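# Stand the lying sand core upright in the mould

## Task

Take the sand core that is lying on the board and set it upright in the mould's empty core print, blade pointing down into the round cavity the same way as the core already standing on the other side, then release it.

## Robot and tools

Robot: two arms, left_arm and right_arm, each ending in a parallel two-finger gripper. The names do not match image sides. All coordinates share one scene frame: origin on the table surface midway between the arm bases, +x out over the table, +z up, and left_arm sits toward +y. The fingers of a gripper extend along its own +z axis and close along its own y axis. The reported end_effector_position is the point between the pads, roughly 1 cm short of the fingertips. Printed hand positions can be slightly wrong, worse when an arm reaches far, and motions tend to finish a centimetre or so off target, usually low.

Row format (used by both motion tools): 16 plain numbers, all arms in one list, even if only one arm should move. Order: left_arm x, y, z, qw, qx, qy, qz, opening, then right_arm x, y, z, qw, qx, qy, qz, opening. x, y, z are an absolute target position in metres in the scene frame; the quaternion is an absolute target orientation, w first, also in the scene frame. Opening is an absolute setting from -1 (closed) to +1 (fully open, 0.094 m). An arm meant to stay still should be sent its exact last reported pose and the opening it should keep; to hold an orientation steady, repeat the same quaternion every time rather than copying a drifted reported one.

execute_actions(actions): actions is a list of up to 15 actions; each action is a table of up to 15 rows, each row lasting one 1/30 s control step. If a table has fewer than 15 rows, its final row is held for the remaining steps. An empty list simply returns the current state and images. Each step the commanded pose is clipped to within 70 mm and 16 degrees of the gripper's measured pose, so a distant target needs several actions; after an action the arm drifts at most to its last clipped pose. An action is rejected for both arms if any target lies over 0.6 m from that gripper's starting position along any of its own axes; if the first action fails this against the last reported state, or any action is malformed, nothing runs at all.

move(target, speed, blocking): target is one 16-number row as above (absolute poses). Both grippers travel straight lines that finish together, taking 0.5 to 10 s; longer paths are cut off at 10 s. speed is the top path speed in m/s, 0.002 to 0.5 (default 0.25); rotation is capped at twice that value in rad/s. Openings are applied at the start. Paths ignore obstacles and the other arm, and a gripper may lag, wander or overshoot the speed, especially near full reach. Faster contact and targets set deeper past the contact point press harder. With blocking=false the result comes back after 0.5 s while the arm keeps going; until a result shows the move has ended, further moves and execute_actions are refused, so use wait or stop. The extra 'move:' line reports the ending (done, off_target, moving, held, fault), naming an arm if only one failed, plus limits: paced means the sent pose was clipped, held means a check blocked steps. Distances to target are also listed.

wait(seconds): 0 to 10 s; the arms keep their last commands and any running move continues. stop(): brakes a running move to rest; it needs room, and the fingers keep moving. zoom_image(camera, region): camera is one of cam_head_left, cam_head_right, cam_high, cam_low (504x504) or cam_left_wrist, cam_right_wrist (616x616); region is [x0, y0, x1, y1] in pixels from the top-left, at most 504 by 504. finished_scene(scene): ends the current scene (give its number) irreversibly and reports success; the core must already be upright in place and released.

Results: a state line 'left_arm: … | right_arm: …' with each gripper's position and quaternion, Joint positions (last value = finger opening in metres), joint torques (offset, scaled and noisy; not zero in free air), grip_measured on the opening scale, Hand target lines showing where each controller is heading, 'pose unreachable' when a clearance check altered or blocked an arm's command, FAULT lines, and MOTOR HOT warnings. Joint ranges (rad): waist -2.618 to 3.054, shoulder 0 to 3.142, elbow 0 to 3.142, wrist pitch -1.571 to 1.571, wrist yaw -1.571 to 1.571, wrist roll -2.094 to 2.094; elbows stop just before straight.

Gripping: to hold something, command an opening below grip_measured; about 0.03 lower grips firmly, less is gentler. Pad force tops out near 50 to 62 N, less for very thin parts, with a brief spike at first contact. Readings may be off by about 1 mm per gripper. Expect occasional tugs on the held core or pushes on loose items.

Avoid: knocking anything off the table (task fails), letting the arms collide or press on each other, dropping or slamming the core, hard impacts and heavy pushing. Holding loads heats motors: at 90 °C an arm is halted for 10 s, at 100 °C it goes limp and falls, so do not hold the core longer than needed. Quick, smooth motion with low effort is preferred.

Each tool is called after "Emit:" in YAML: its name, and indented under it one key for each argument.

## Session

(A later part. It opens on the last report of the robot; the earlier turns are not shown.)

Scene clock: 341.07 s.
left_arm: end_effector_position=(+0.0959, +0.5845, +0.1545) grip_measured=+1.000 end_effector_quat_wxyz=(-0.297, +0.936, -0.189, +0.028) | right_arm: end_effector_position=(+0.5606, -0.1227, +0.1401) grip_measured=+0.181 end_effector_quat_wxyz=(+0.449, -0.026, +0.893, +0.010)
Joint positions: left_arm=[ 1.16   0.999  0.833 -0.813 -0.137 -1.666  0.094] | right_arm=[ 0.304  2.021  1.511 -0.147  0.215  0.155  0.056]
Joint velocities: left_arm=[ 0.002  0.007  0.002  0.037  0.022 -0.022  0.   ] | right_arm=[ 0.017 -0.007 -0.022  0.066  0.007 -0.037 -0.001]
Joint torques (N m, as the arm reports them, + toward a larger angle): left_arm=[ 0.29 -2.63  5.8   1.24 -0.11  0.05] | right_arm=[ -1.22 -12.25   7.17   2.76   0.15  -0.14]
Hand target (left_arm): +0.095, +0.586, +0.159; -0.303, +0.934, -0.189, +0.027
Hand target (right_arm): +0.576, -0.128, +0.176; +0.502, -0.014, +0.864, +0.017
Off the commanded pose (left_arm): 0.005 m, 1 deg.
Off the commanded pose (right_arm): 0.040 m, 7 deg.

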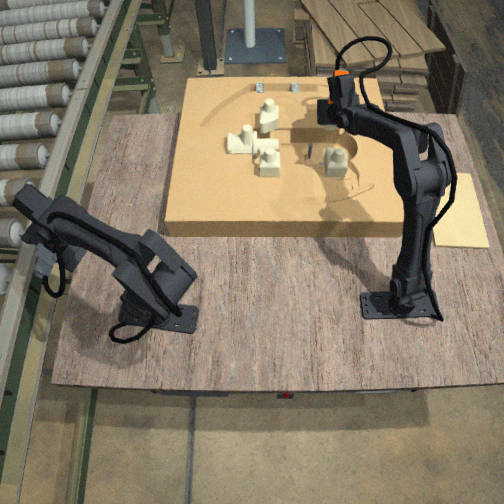

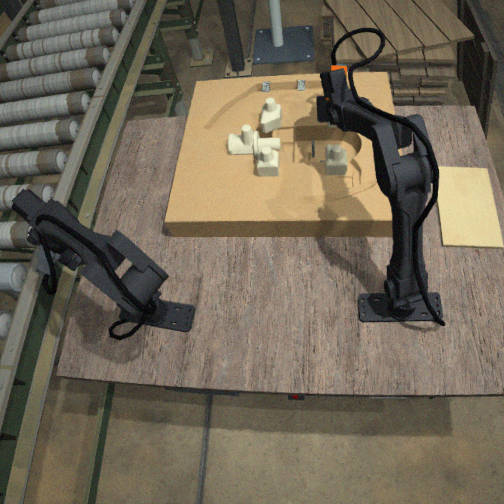

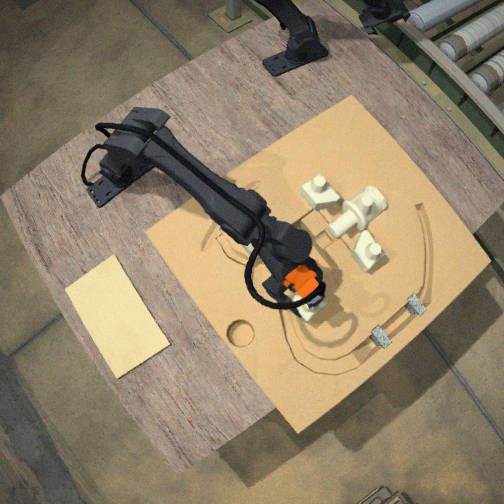

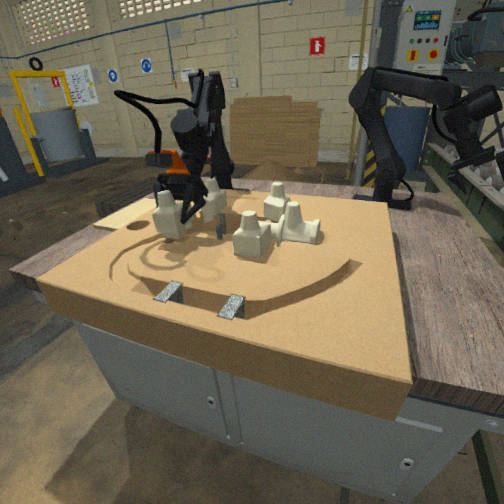

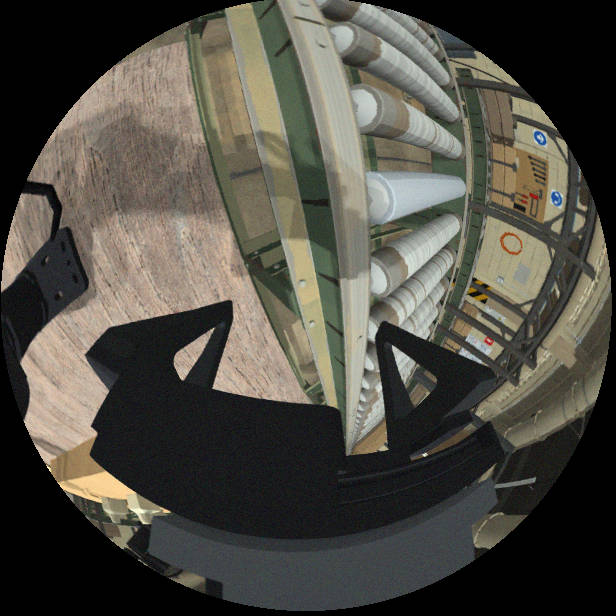

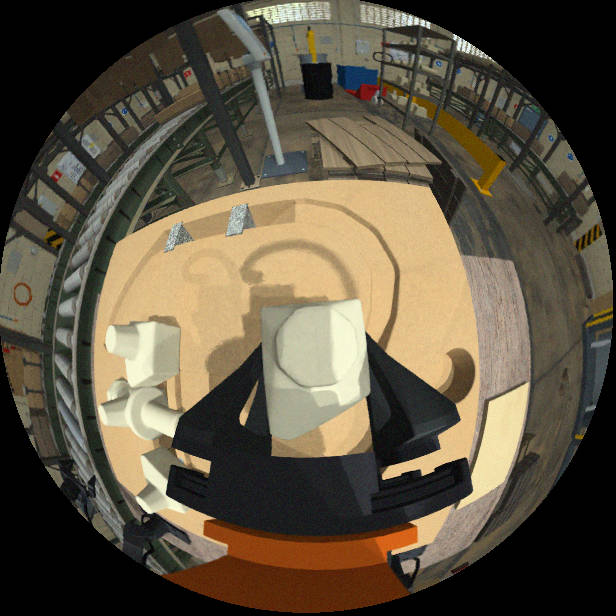

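Emit:
execute_actions:
  actions:
    - [[0.095,0.586,0.159,-0.303,0.934,-0.189,0.027,1,0.578,-0.125,0.172,0.497,-0.014,0.867,0.018,0.14]]
    - [[0.095,0.586,0.159,-0.303,0.934,-0.189,0.027,1,0.5785,-0.125,0.169,0.495,-0.014,0.868,0.018,0.14]]
    - [[0.095,0.586,0.159,-0.303,0.934,-0.189,0.027,1,0.579,-0.125,0.166,0.494,-0.014,0.868,0.018,0.14]]

Emit:
zoom_image:
  camera: "cam_low"
  region: [145,205,205,255]

Scene clock: 346.30 s.
left_arm: end_effector_position=(+0.0959, +0.5845, +0.1545) grip_measured=+1.000 end_effector_quat_wxyz=(-0.297, +0.936, -0.189, +0.028) | right_arm: end_effector_position=(+0.5609, -0.1224, +0.1325) grip_measured=+0.181 end_effector_quat_wxyz=(+0.444, -0.028, +0.896, +0.009)
Joint positions: left_arm=[ 1.16   0.999  0.833 -0.813 -0.137 -1.666  0.094] | right_arm=[ 0.304  2.035  1.511 -0.145  0.214  0.155  0.056]
Joint velocities: left_arm=[-0.002 -0.027 -0.007  0.022 -0.022  0.007  0.   ] | right_arm=[-0.002  0.002 -0.007 -0.051  0.051  0.007 -0.001]
Joint torques (N m, as the arm reports them, + toward a larger angle): left_arm=[ 0.26 -2.55  5.83  1.23 -0.11  0.05] | right_arm=[ -1.   -12.11   7.46   2.65   0.15  -0.07]
Hand target (left_arm): +0.095, +0.586, +0.159; -0.303, +0.934, -0.189, +0.027
Hand target (right_arm): +0.576, -0.126, +0.167; +0.494, -0.014, +0.869, +0.017
Off the commanded pose (left_arm): 0.005 m, 1 deg.
Off the commanded pose (right_arm): 0.038 m, 7 deg.

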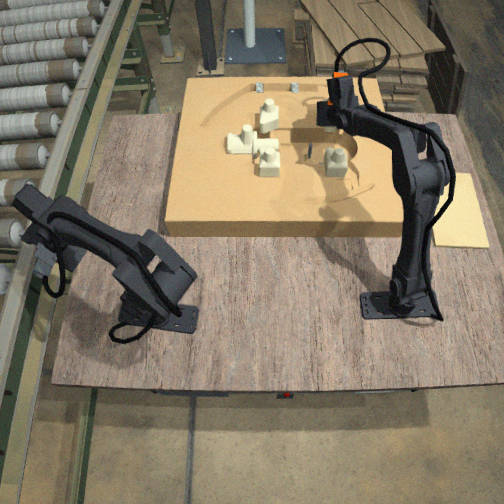

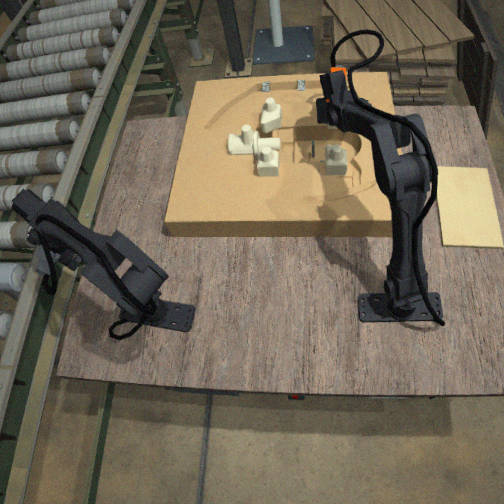

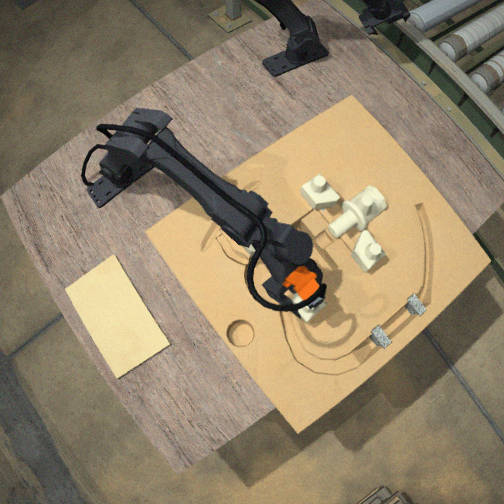

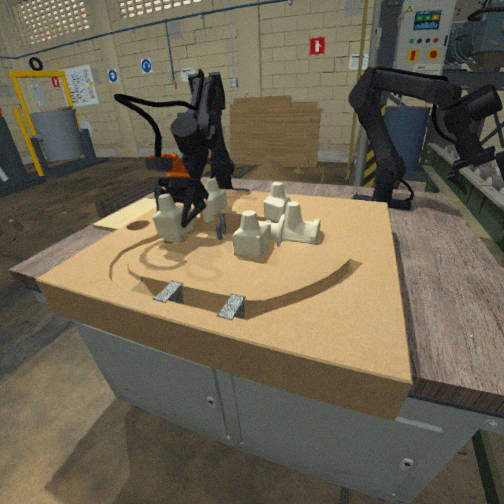

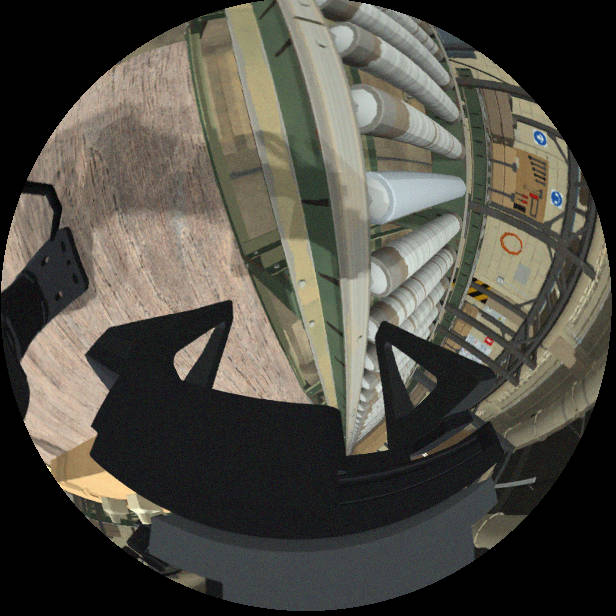

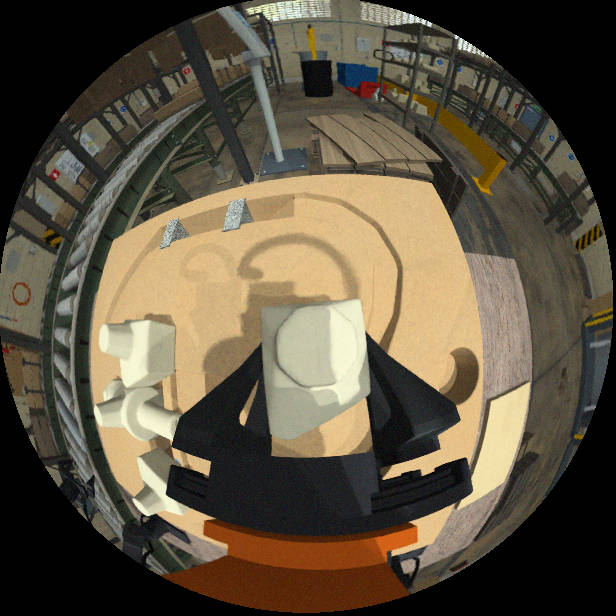

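Region (145, 205, 205, 255) of cam_low's 504x504 image, scaled by 8.400, with more detail than that image has.

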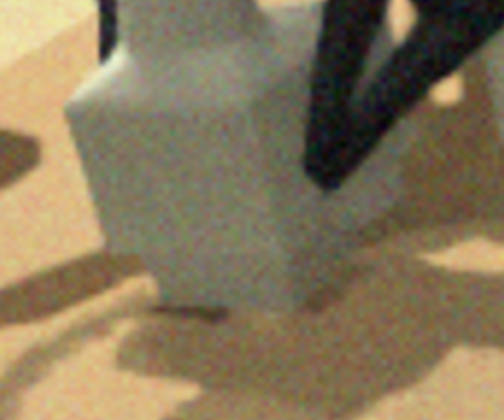

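Emit:
execute_actions:
  actions:
    - [[0.095,0.586,0.159,-0.303,0.934,-0.189,0.027,1,0.5805,-0.125,0.163,0.494,-0.014,0.868,0.018,0.14]]
    - [[0.095,0.586,0.159,-0.303,0.934,-0.189,0.027,1,0.5815,-0.125,0.160,0.493,-0.014,0.869,0.018,0.14]]
    - [[0.095,0.586,0.159,-0.303,0.934,-0.189,0.027,1,0.582,-0.125,0.157,0.492,-0.014,0.869,0.018,0.14]]

Emit:
zoom_image:
  camera: "cam_low"
  region: [145,205,205,255]

Scene clock: 351.50 s.
left_arm: end_effector_position=(+0.0959, +0.5845, +0.1545) grip_measured=+1.000 end_effector_quat_wxyz=(-0.297, +0.936, -0.189, +0.028) | right_arm: end_effector_position=(+0.5612, -0.1221, +0.1299) grip_measured=+0.181 end_effector_quat_wxyz=(+0.442, -0.028, +0.896, +0.009)
Joint positions: left_arm=[ 1.16   0.999  0.833 -0.813 -0.137 -1.666  0.094] | right_arm=[ 0.304  2.04   1.511 -0.144  0.214  0.155  0.056]
Joint velocities: left_arm=[ 0.007  0.022  0.007 -0.051  0.051 -0.095  0.   ] | right_arm=[ 0.002  0.002 -0.007 -0.037 -0.037 -0.022  0.001]
Joint torques (N m, as the arm reports them, + toward a larger angle): left_arm=[ 0.25 -2.55  5.96  1.26 -0.11  0.06] | right_arm=[ -1.18 -11.     7.32   2.8    0.13  -0.07]
Hand target (left_arm): +0.095, +0.586, +0.159; -0.303, +0.934, -0.189, +0.027
Hand target (right_arm): +0.579, -0.126, +0.158; +0.492, -0.014, +0.871, +0.017
Off the commanded pose (left_arm): 0.005 m, 1 deg.
Off the commanded pose (right_arm): 0.034 m, 7 deg.

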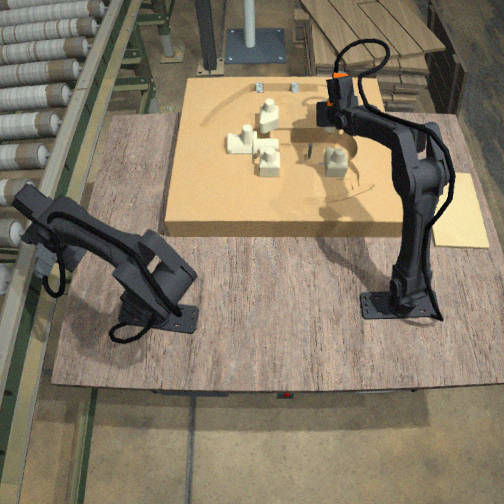

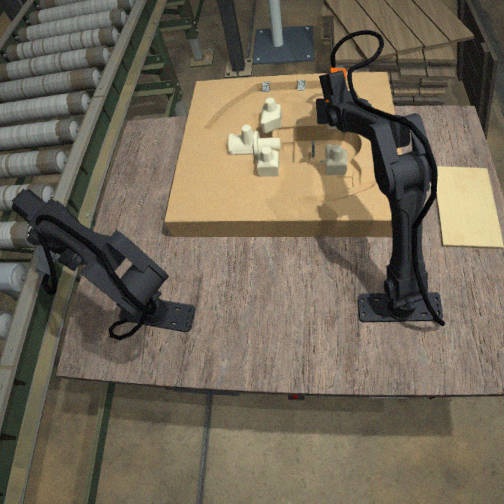

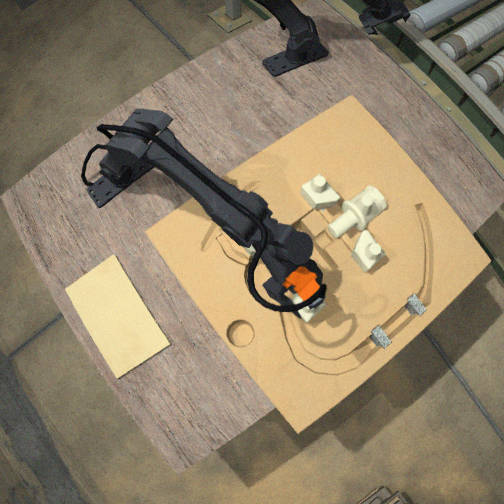

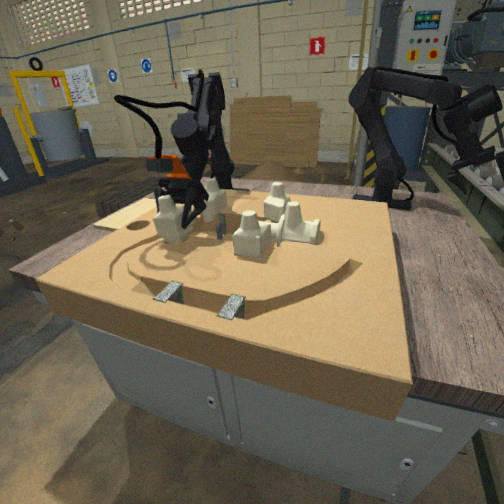

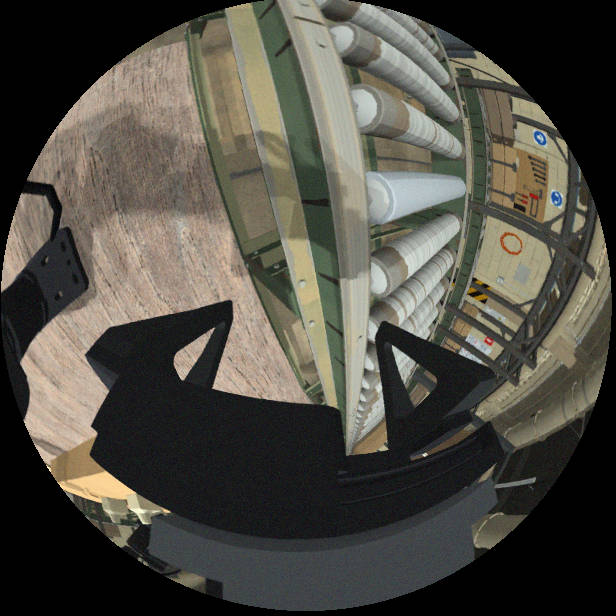

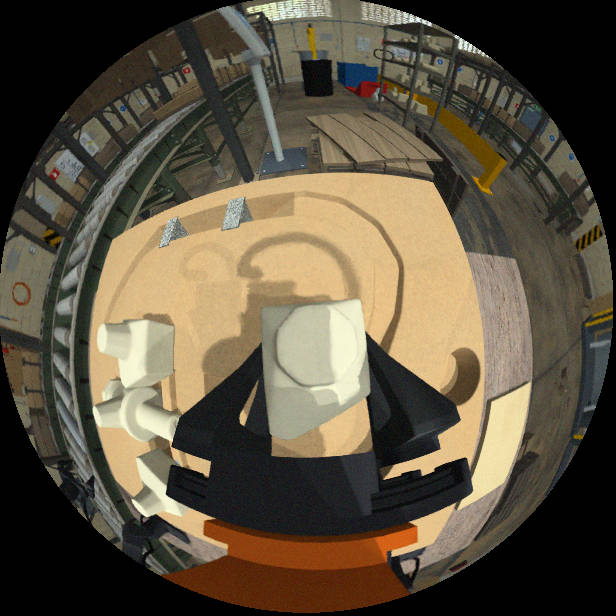

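Region (145, 205, 205, 255) of cam_low's 504x504 image, scaled by 8.400, with more detail than that image has.

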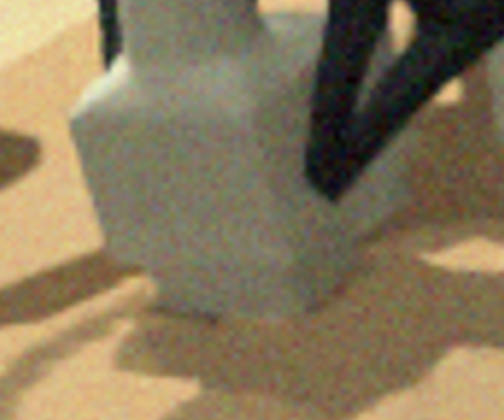

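Emit:
zoom_image:
  camera: "cam_low"
  region: [140,185,290,270]

Emit:
zoom_image:
  camera: "cam_right_wrist"
  region: [213,20,413,220]

Region (140, 185, 290, 270) of cam_low's 504x504 image, scaled by 3.360, with more detail than that image has; it fills the top 286 rows of this view, and the rest is white.

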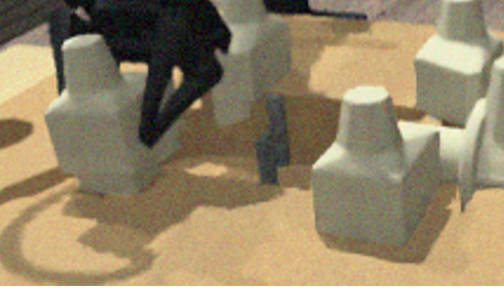

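Region (213, 20, 413, 220) of cam_right_wrist's 616x616 image, scaled by 2.520, with more detail than that image has.

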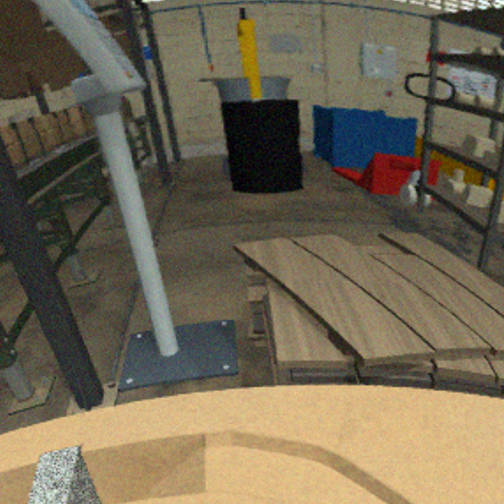

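Emit:
execute_actions:
  actions:
    - [[0.095,0.586,0.159,-0.303,0.934,-0.189,0.027,1,0.580,-0.124,0.170,0.494,-0.010,0.869,0.010,0.14]]
    - [[0.095,0.586,0.159,-0.303,0.934,-0.189,0.027,1,0.580,-0.123,0.166,0.494,-0.004,0.869,0.0,0.14]]
    - [[0.095,0.586,0.159,-0.303,0.934,-0.189,0.027,1,0.581,-0.123,0.160,0.492,-0.004,0.869,0.0,0.14]]

Emit:
zoom_image:
  camera: "cam_low"
  region: [145,205,205,255]

Scene clock: 368.47 s.
left_arm: end_effector_position=(+0.0959, +0.5845, +0.1545) grip_measured=+1.000 end_effector_quat_wxyz=(-0.297, +0.936, -0.189, +0.028) | right_arm: end_effector_position=(+0.5606, -0.1242, +0.1286) grip_measured=+0.181 end_effector_quat_wxyz=(+0.442, -0.022, +0.897, -0.003)
Joint positions: left_arm=[ 1.16   0.999  0.833 -0.813 -0.137 -1.666  0.094] | right_arm=[ 0.311  2.043  1.511 -0.147  0.245  0.161  0.056]
Joint velocities: left_arm=[-0.012  0.007 -0.002  0.066 -0.007  0.022  0.   ] | right_arm=[-0.022 -0.007 -0.007  0.022  0.007 -0.051 -0.   ]
Joint torques (N m, as the arm reports them, + toward a larger angle): left_arm=[ 0.36 -2.51  5.93  1.23 -0.09  0.04] | right_arm=[ -0.1  -10.92   8.64   2.55   0.42   0.03]
Hand target (left_arm): +0.095, +0.586, +0.159; -0.303, +0.934, -0.189, +0.027
Hand target (right_arm): +0.578, -0.124, +0.161; +0.492, -0.004, +0.871, -0.000
Off the commanded pose (left_arm): 0.005 m, 1 deg.
Off the commanded pose (right_arm): 0.037 m, 7 deg.

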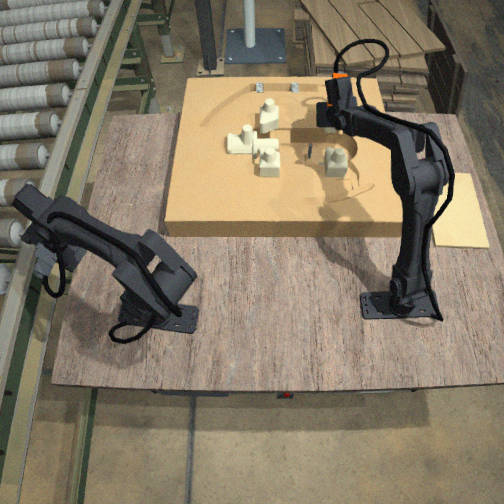

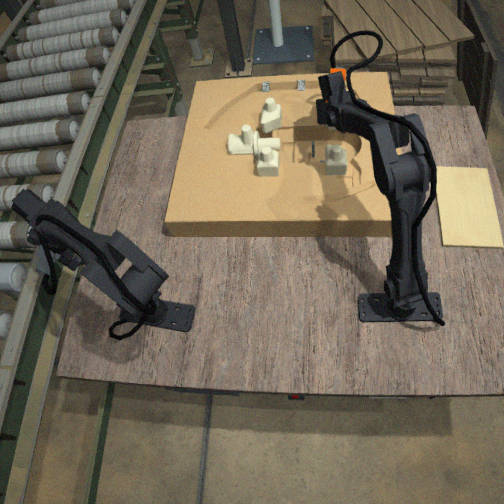

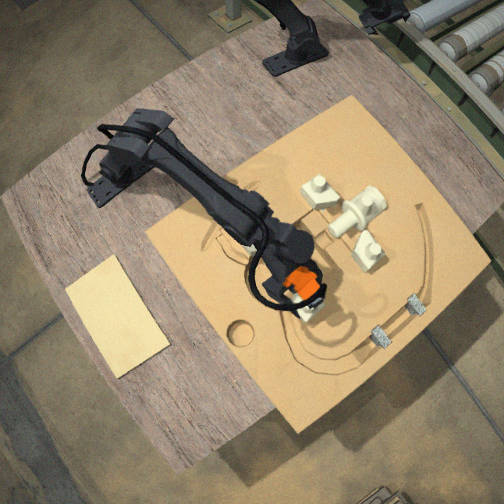

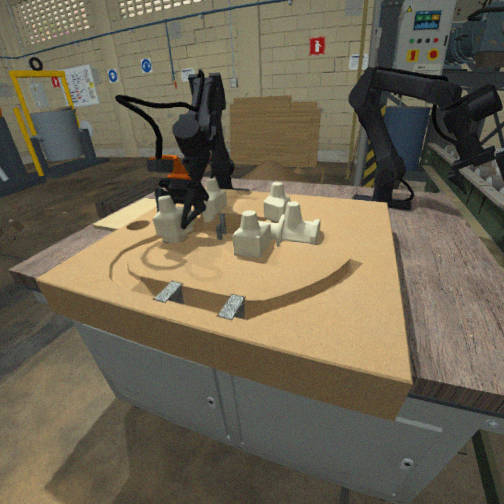

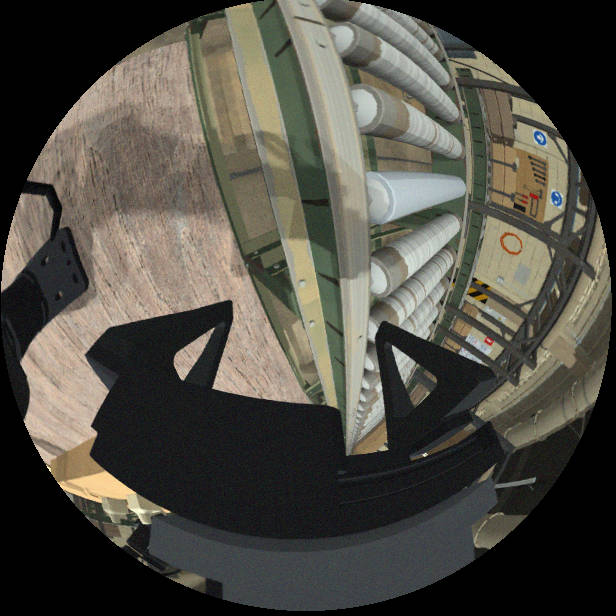

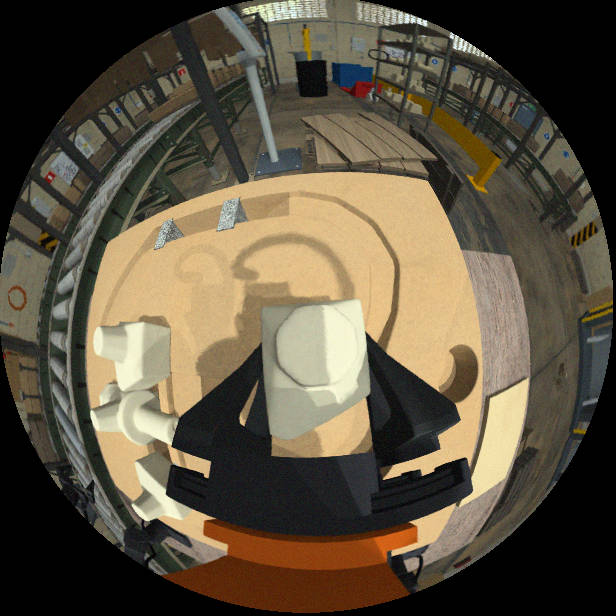

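Region (145, 205, 205, 255) of cam_low's 504x504 image, scaled by 8.400, with more detail than that image has.

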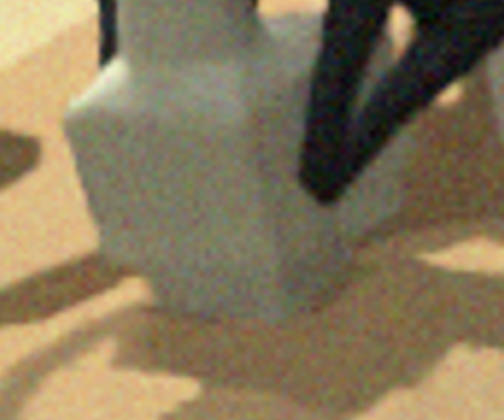

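Emit:
execute_actions:
  actions:
    - [[0.095,0.586,0.159,-0.303,0.934,-0.189,0.027,1,0.584,-0.123,0.162,0.494,-0.004,0.869,0.0,0.14]]
    - [[0.095,0.586,0.159,-0.303,0.934,-0.189,0.027,1,0.587,-0.123,0.164,0.496,-0.004,0.868,0.0,0.14]]
    - [[0.095,0.586,0.159,-0.303,0.934,-0.189,0.027,1,0.589,-0.123,0.164,0.496,-0.004,0.868,0.0,0.14]]

Emit:
zoom_image:
  camera: "cam_low"
  region: [145,205,205,255]

Scene clock: 373.57 s.
left_arm: end_effector_position=(+0.0959, +0.5845, +0.1545) grip_measured=+1.000 end_effector_quat_wxyz=(-0.297, +0.936, -0.189, +0.028) | right_arm: end_effector_position=(+0.5622, -0.1239, +0.1287) grip_measured=+0.182 end_effector_quat_wxyz=(+0.440, -0.022, +0.898, -0.005)
Joint positions: left_arm=[ 1.16   0.999  0.833 -0.813 -0.137 -1.666  0.094] | right_arm=[ 0.311  2.051  1.528 -0.162  0.246  0.161  0.056]
Joint velocities: left_arm=[-0.002 -0.007  0.002  0.007 -0.007 -0.022  0.   ] | right_arm=[-0.002  0.012  0.012 -0.051 -0.007 -0.007  0.   ]
Joint torques (N m, as the arm reports them, + toward a larger angle): left_arm=[ 0.28 -2.61  5.88  1.24 -0.09  0.06] | right_arm=[ -0.46 -10.3    9.84   2.62   0.39  -0.03]
Hand target (left_arm): +0.095, +0.586, +0.159; -0.303, +0.934, -0.189, +0.027
Hand target (right_arm): +0.584, -0.124, +0.165; +0.495, -0.004, +0.869, -0.001
Off the commanded pose (left_arm): 0.005 m, 1 deg.
Off the commanded pose (right_arm): 0.044 m, 8 deg.

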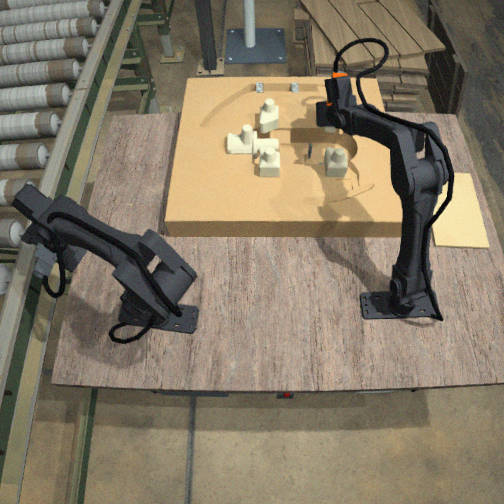

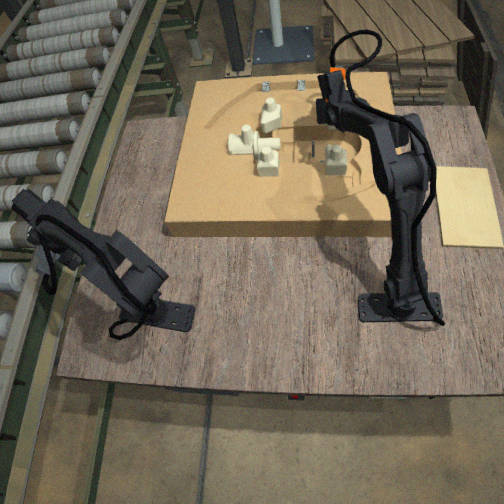

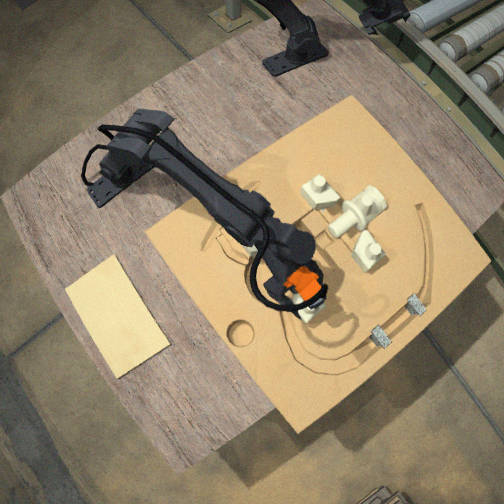

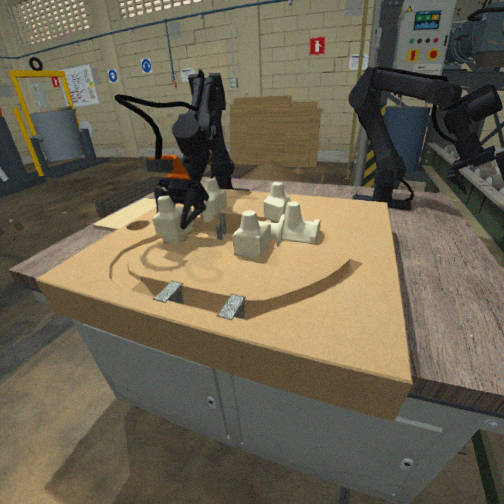

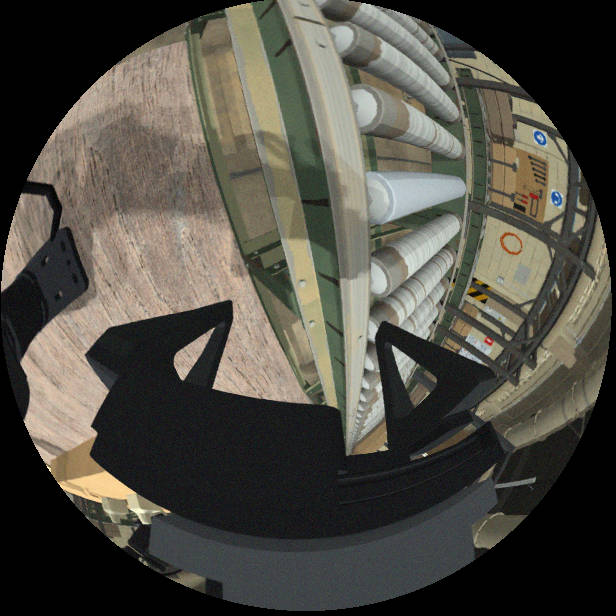

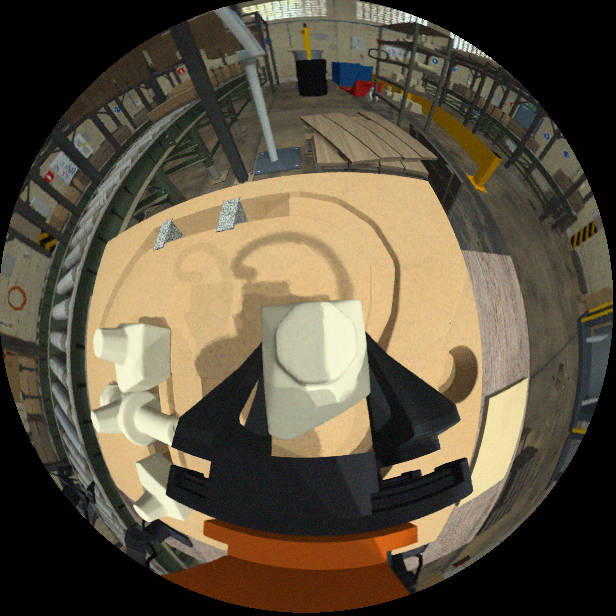

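Region (145, 205, 205, 255) of cam_low's 504x504 image, scaled by 8.400, with more detail than that image has.

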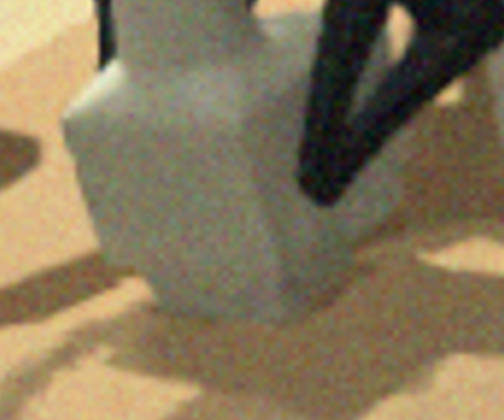

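Emit:
execute_actions:
  actions:
    - [[0.095,0.586,0.159,-0.303,0.934,-0.189,0.027,1,0.582,-0.1235,0.158,0.488,-0.008,0.872,0.0,0.14]]
    - [[0.095,0.586,0.159,-0.303,0.934,-0.189,0.027,1,0.577,-0.124,0.152,0.480,-0.012,0.877,0.0,0.14]]
    - [[0.095,0.586,0.159,-0.303,0.934,-0.189,0.027,1,0.573,-0.124,0.146,0.472,-0.016,0.881,0.0,0.14]]

Emit:
zoom_image:
  camera: "cam_low"
  region: [145,205,205,255]

Scene clock: 389.87 s.
left_arm: end_effector_position=(+0.0959, +0.5845, +0.1545) grip_measured=+1.000 end_effector_quat_wxyz=(-0.297, +0.936, -0.189, +0.028) | right_arm: end_effector_position=(+0.5619, -0.1239, +0.1284) grip_measured=+0.182 end_effector_quat_wxyz=(+0.439, -0.022, +0.898, -0.005)
Joint positions: left_arm=[ 1.16   0.999  0.833 -0.813 -0.137 -1.666  0.094] | right_arm=[ 0.311  2.051  1.528 -0.164  0.246  0.161  0.056]
Joint velocities: left_arm=[-0.007  0.012 -0.017  0.022  0.007 -0.022  0.   ] | right_arm=[-0.002 -0.002 -0.032 -0.051 -0.007 -0.037  0.001]
Joint torques (N m, as the arm reports them, + toward a larger angle): left_arm=[ 0.3  -2.61  5.83  1.25 -0.11  0.04] | right_arm=[ -0.39 -11.36   6.45   2.45   0.17  -0.1 ]
Hand target (left_arm): +0.095, +0.586, +0.159; -0.303, +0.934, -0.189, +0.027
Hand target (right_arm): +0.572, -0.124, +0.146; +0.472, -0.016, +0.882, -0.001
Off the commanded pose (left_arm): 0.005 m, 1 deg.
Off the commanded pose (right_arm): 0.021 m, 4 deg.

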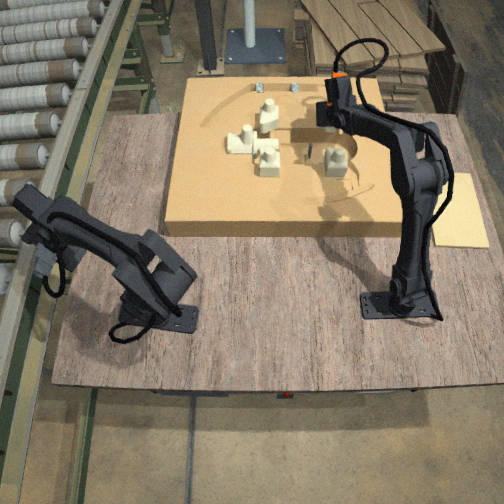

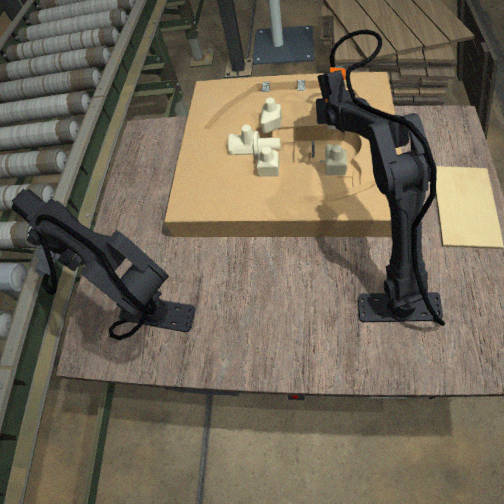

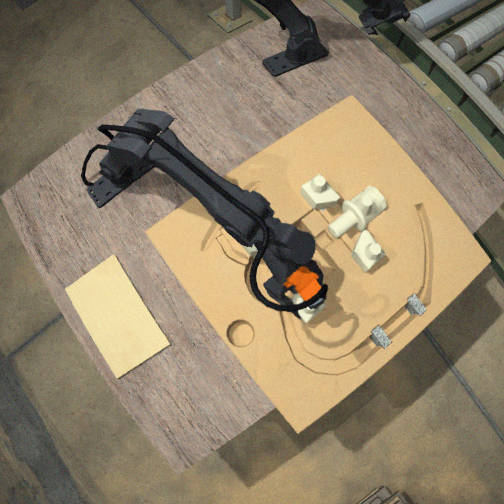

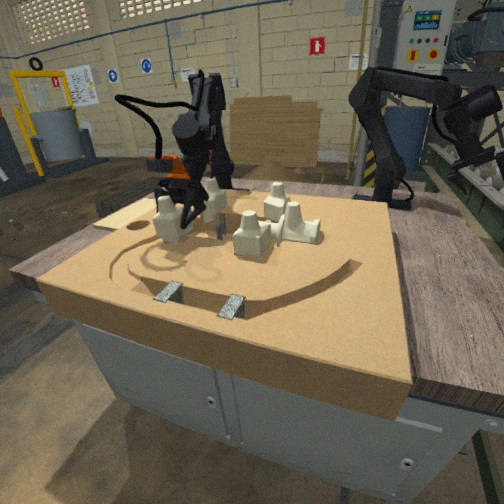

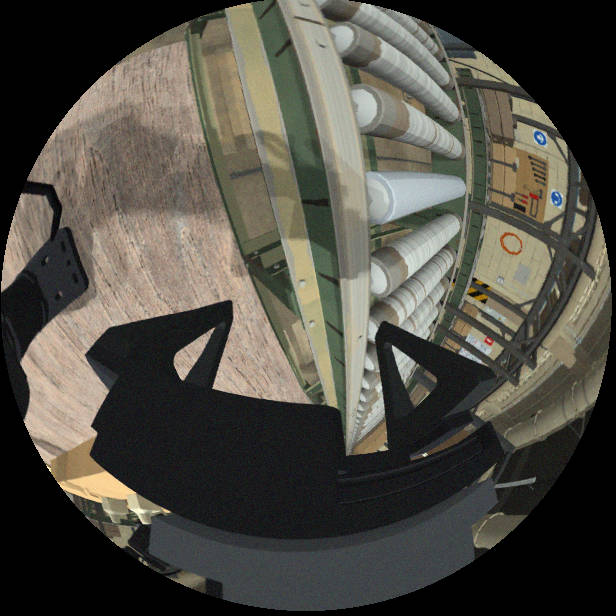

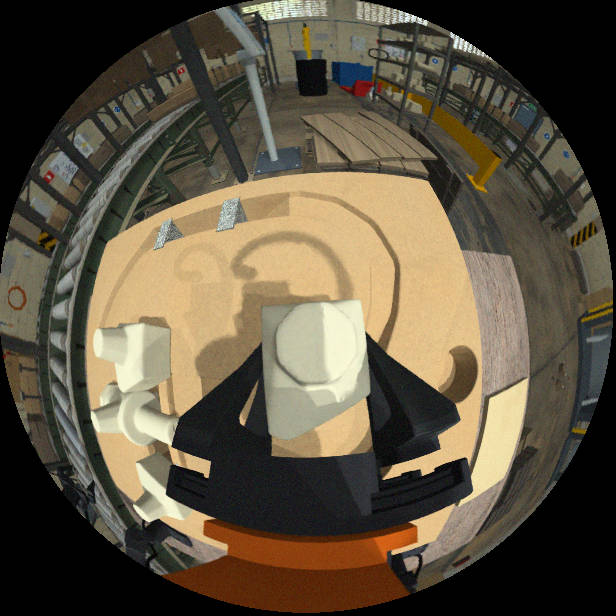

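Region (145, 205, 205, 255) of cam_low's 504x504 image, scaled by 8.400, with more detail than that image has.

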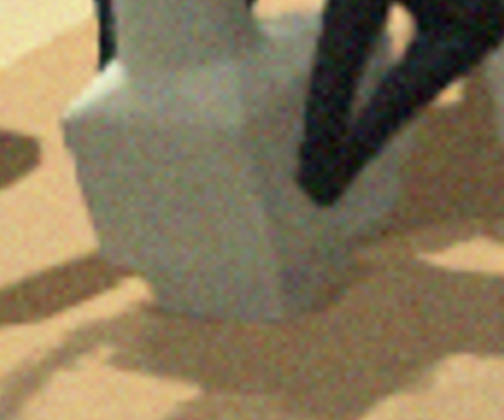

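Emit:
execute_actions:
  actions:
    - [[0.095,0.586,0.159,-0.303,0.934,-0.189,0.027,1,0.571,-0.124,0.140,0.46,-0.018,0.888,-0.002,0.165]]
    - [[0.095,0.586,0.159,-0.303,0.934,-0.189,0.027,1,0.570,-0.124,0.137,0.455,-0.02,0.890,-0.003,0.18]]
    - [[0.095,0.586,0.159,-0.303,0.934,-0.189,0.027,1,0.570,-0.124,0.137,0.455,-0.02,0.890,-0.003,0.22]]

Emit:
zoom_image:
  camera: "cam_low"
  region: [145,205,205,255]

Scene clock: 396.77 s.
left_arm: end_effector_position=(+0.0959, +0.5845, +0.1545) grip_measured=+1.000 end_effector_quat_wxyz=(-0.297, +0.936, -0.189, +0.028) | right_arm: end_effector_position=(+0.5633, -0.1215, +0.1286) grip_measured=+0.219 end_effector_quat_wxyz=(+0.442, -0.024, +0.897, -0.000)
Joint positions: left_arm=[ 1.16   0.999  0.833 -0.813 -0.137 -1.666  0.094] | right_arm=[ 0.311  2.054  1.528 -0.153  0.238  0.16   0.057]
Joint velocities: left_arm=[ 0.002 -0.012 -0.007  0.022  0.007  0.037  0.   ] | right_arm=[-0.002 -0.007  0.017  0.037  0.051 -0.022 -0.001]
Joint torques (N m, as the arm reports them, + toward a larger angle): left_arm=[ 0.37 -2.6   5.89  1.26 -0.09  0.05] | right_arm=[ -0.43 -10.56   7.35   1.9    0.2   -0.09]
Hand target (left_arm): +0.095, +0.586, +0.159; -0.303, +0.934, -0.189, +0.027
Hand target (right_arm): +0.570, -0.124, +0.137; +0.455, -0.020, +0.890, -0.003
Off the commanded pose (left_arm): 0.005 m, 1 deg.
Off the commanded pose (right_arm): 0.011 m, 2 deg.

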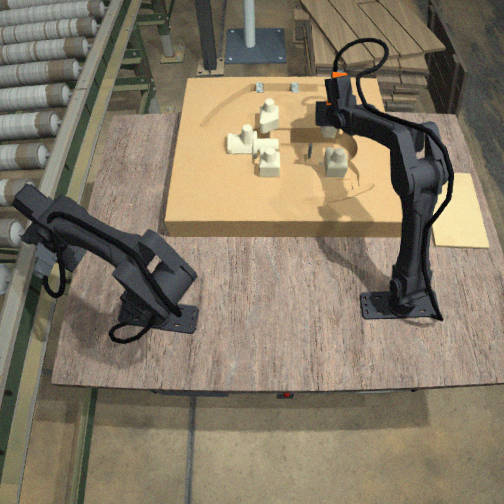

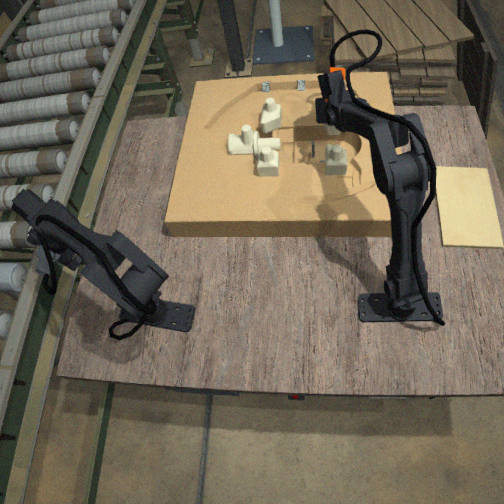

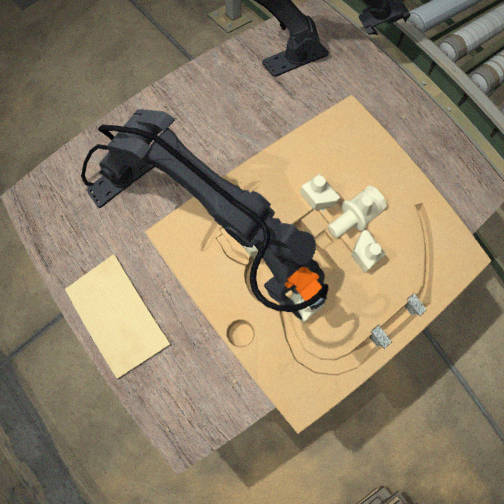

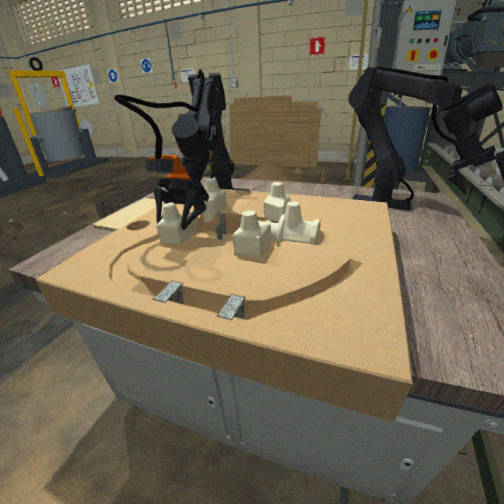

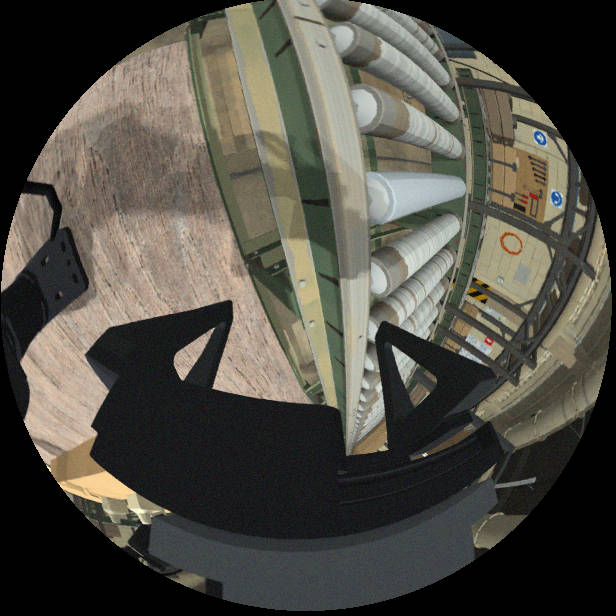

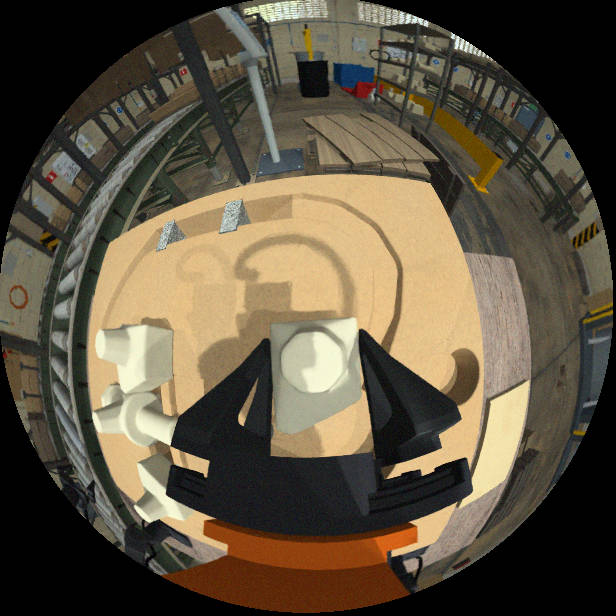

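Region (145, 205, 205, 255) of cam_low's 504x504 image, scaled by 8.400, with more detail than that image has.

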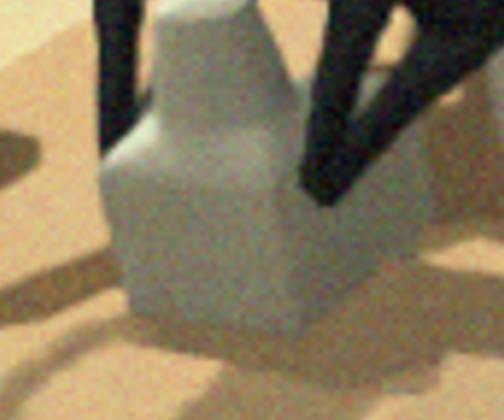

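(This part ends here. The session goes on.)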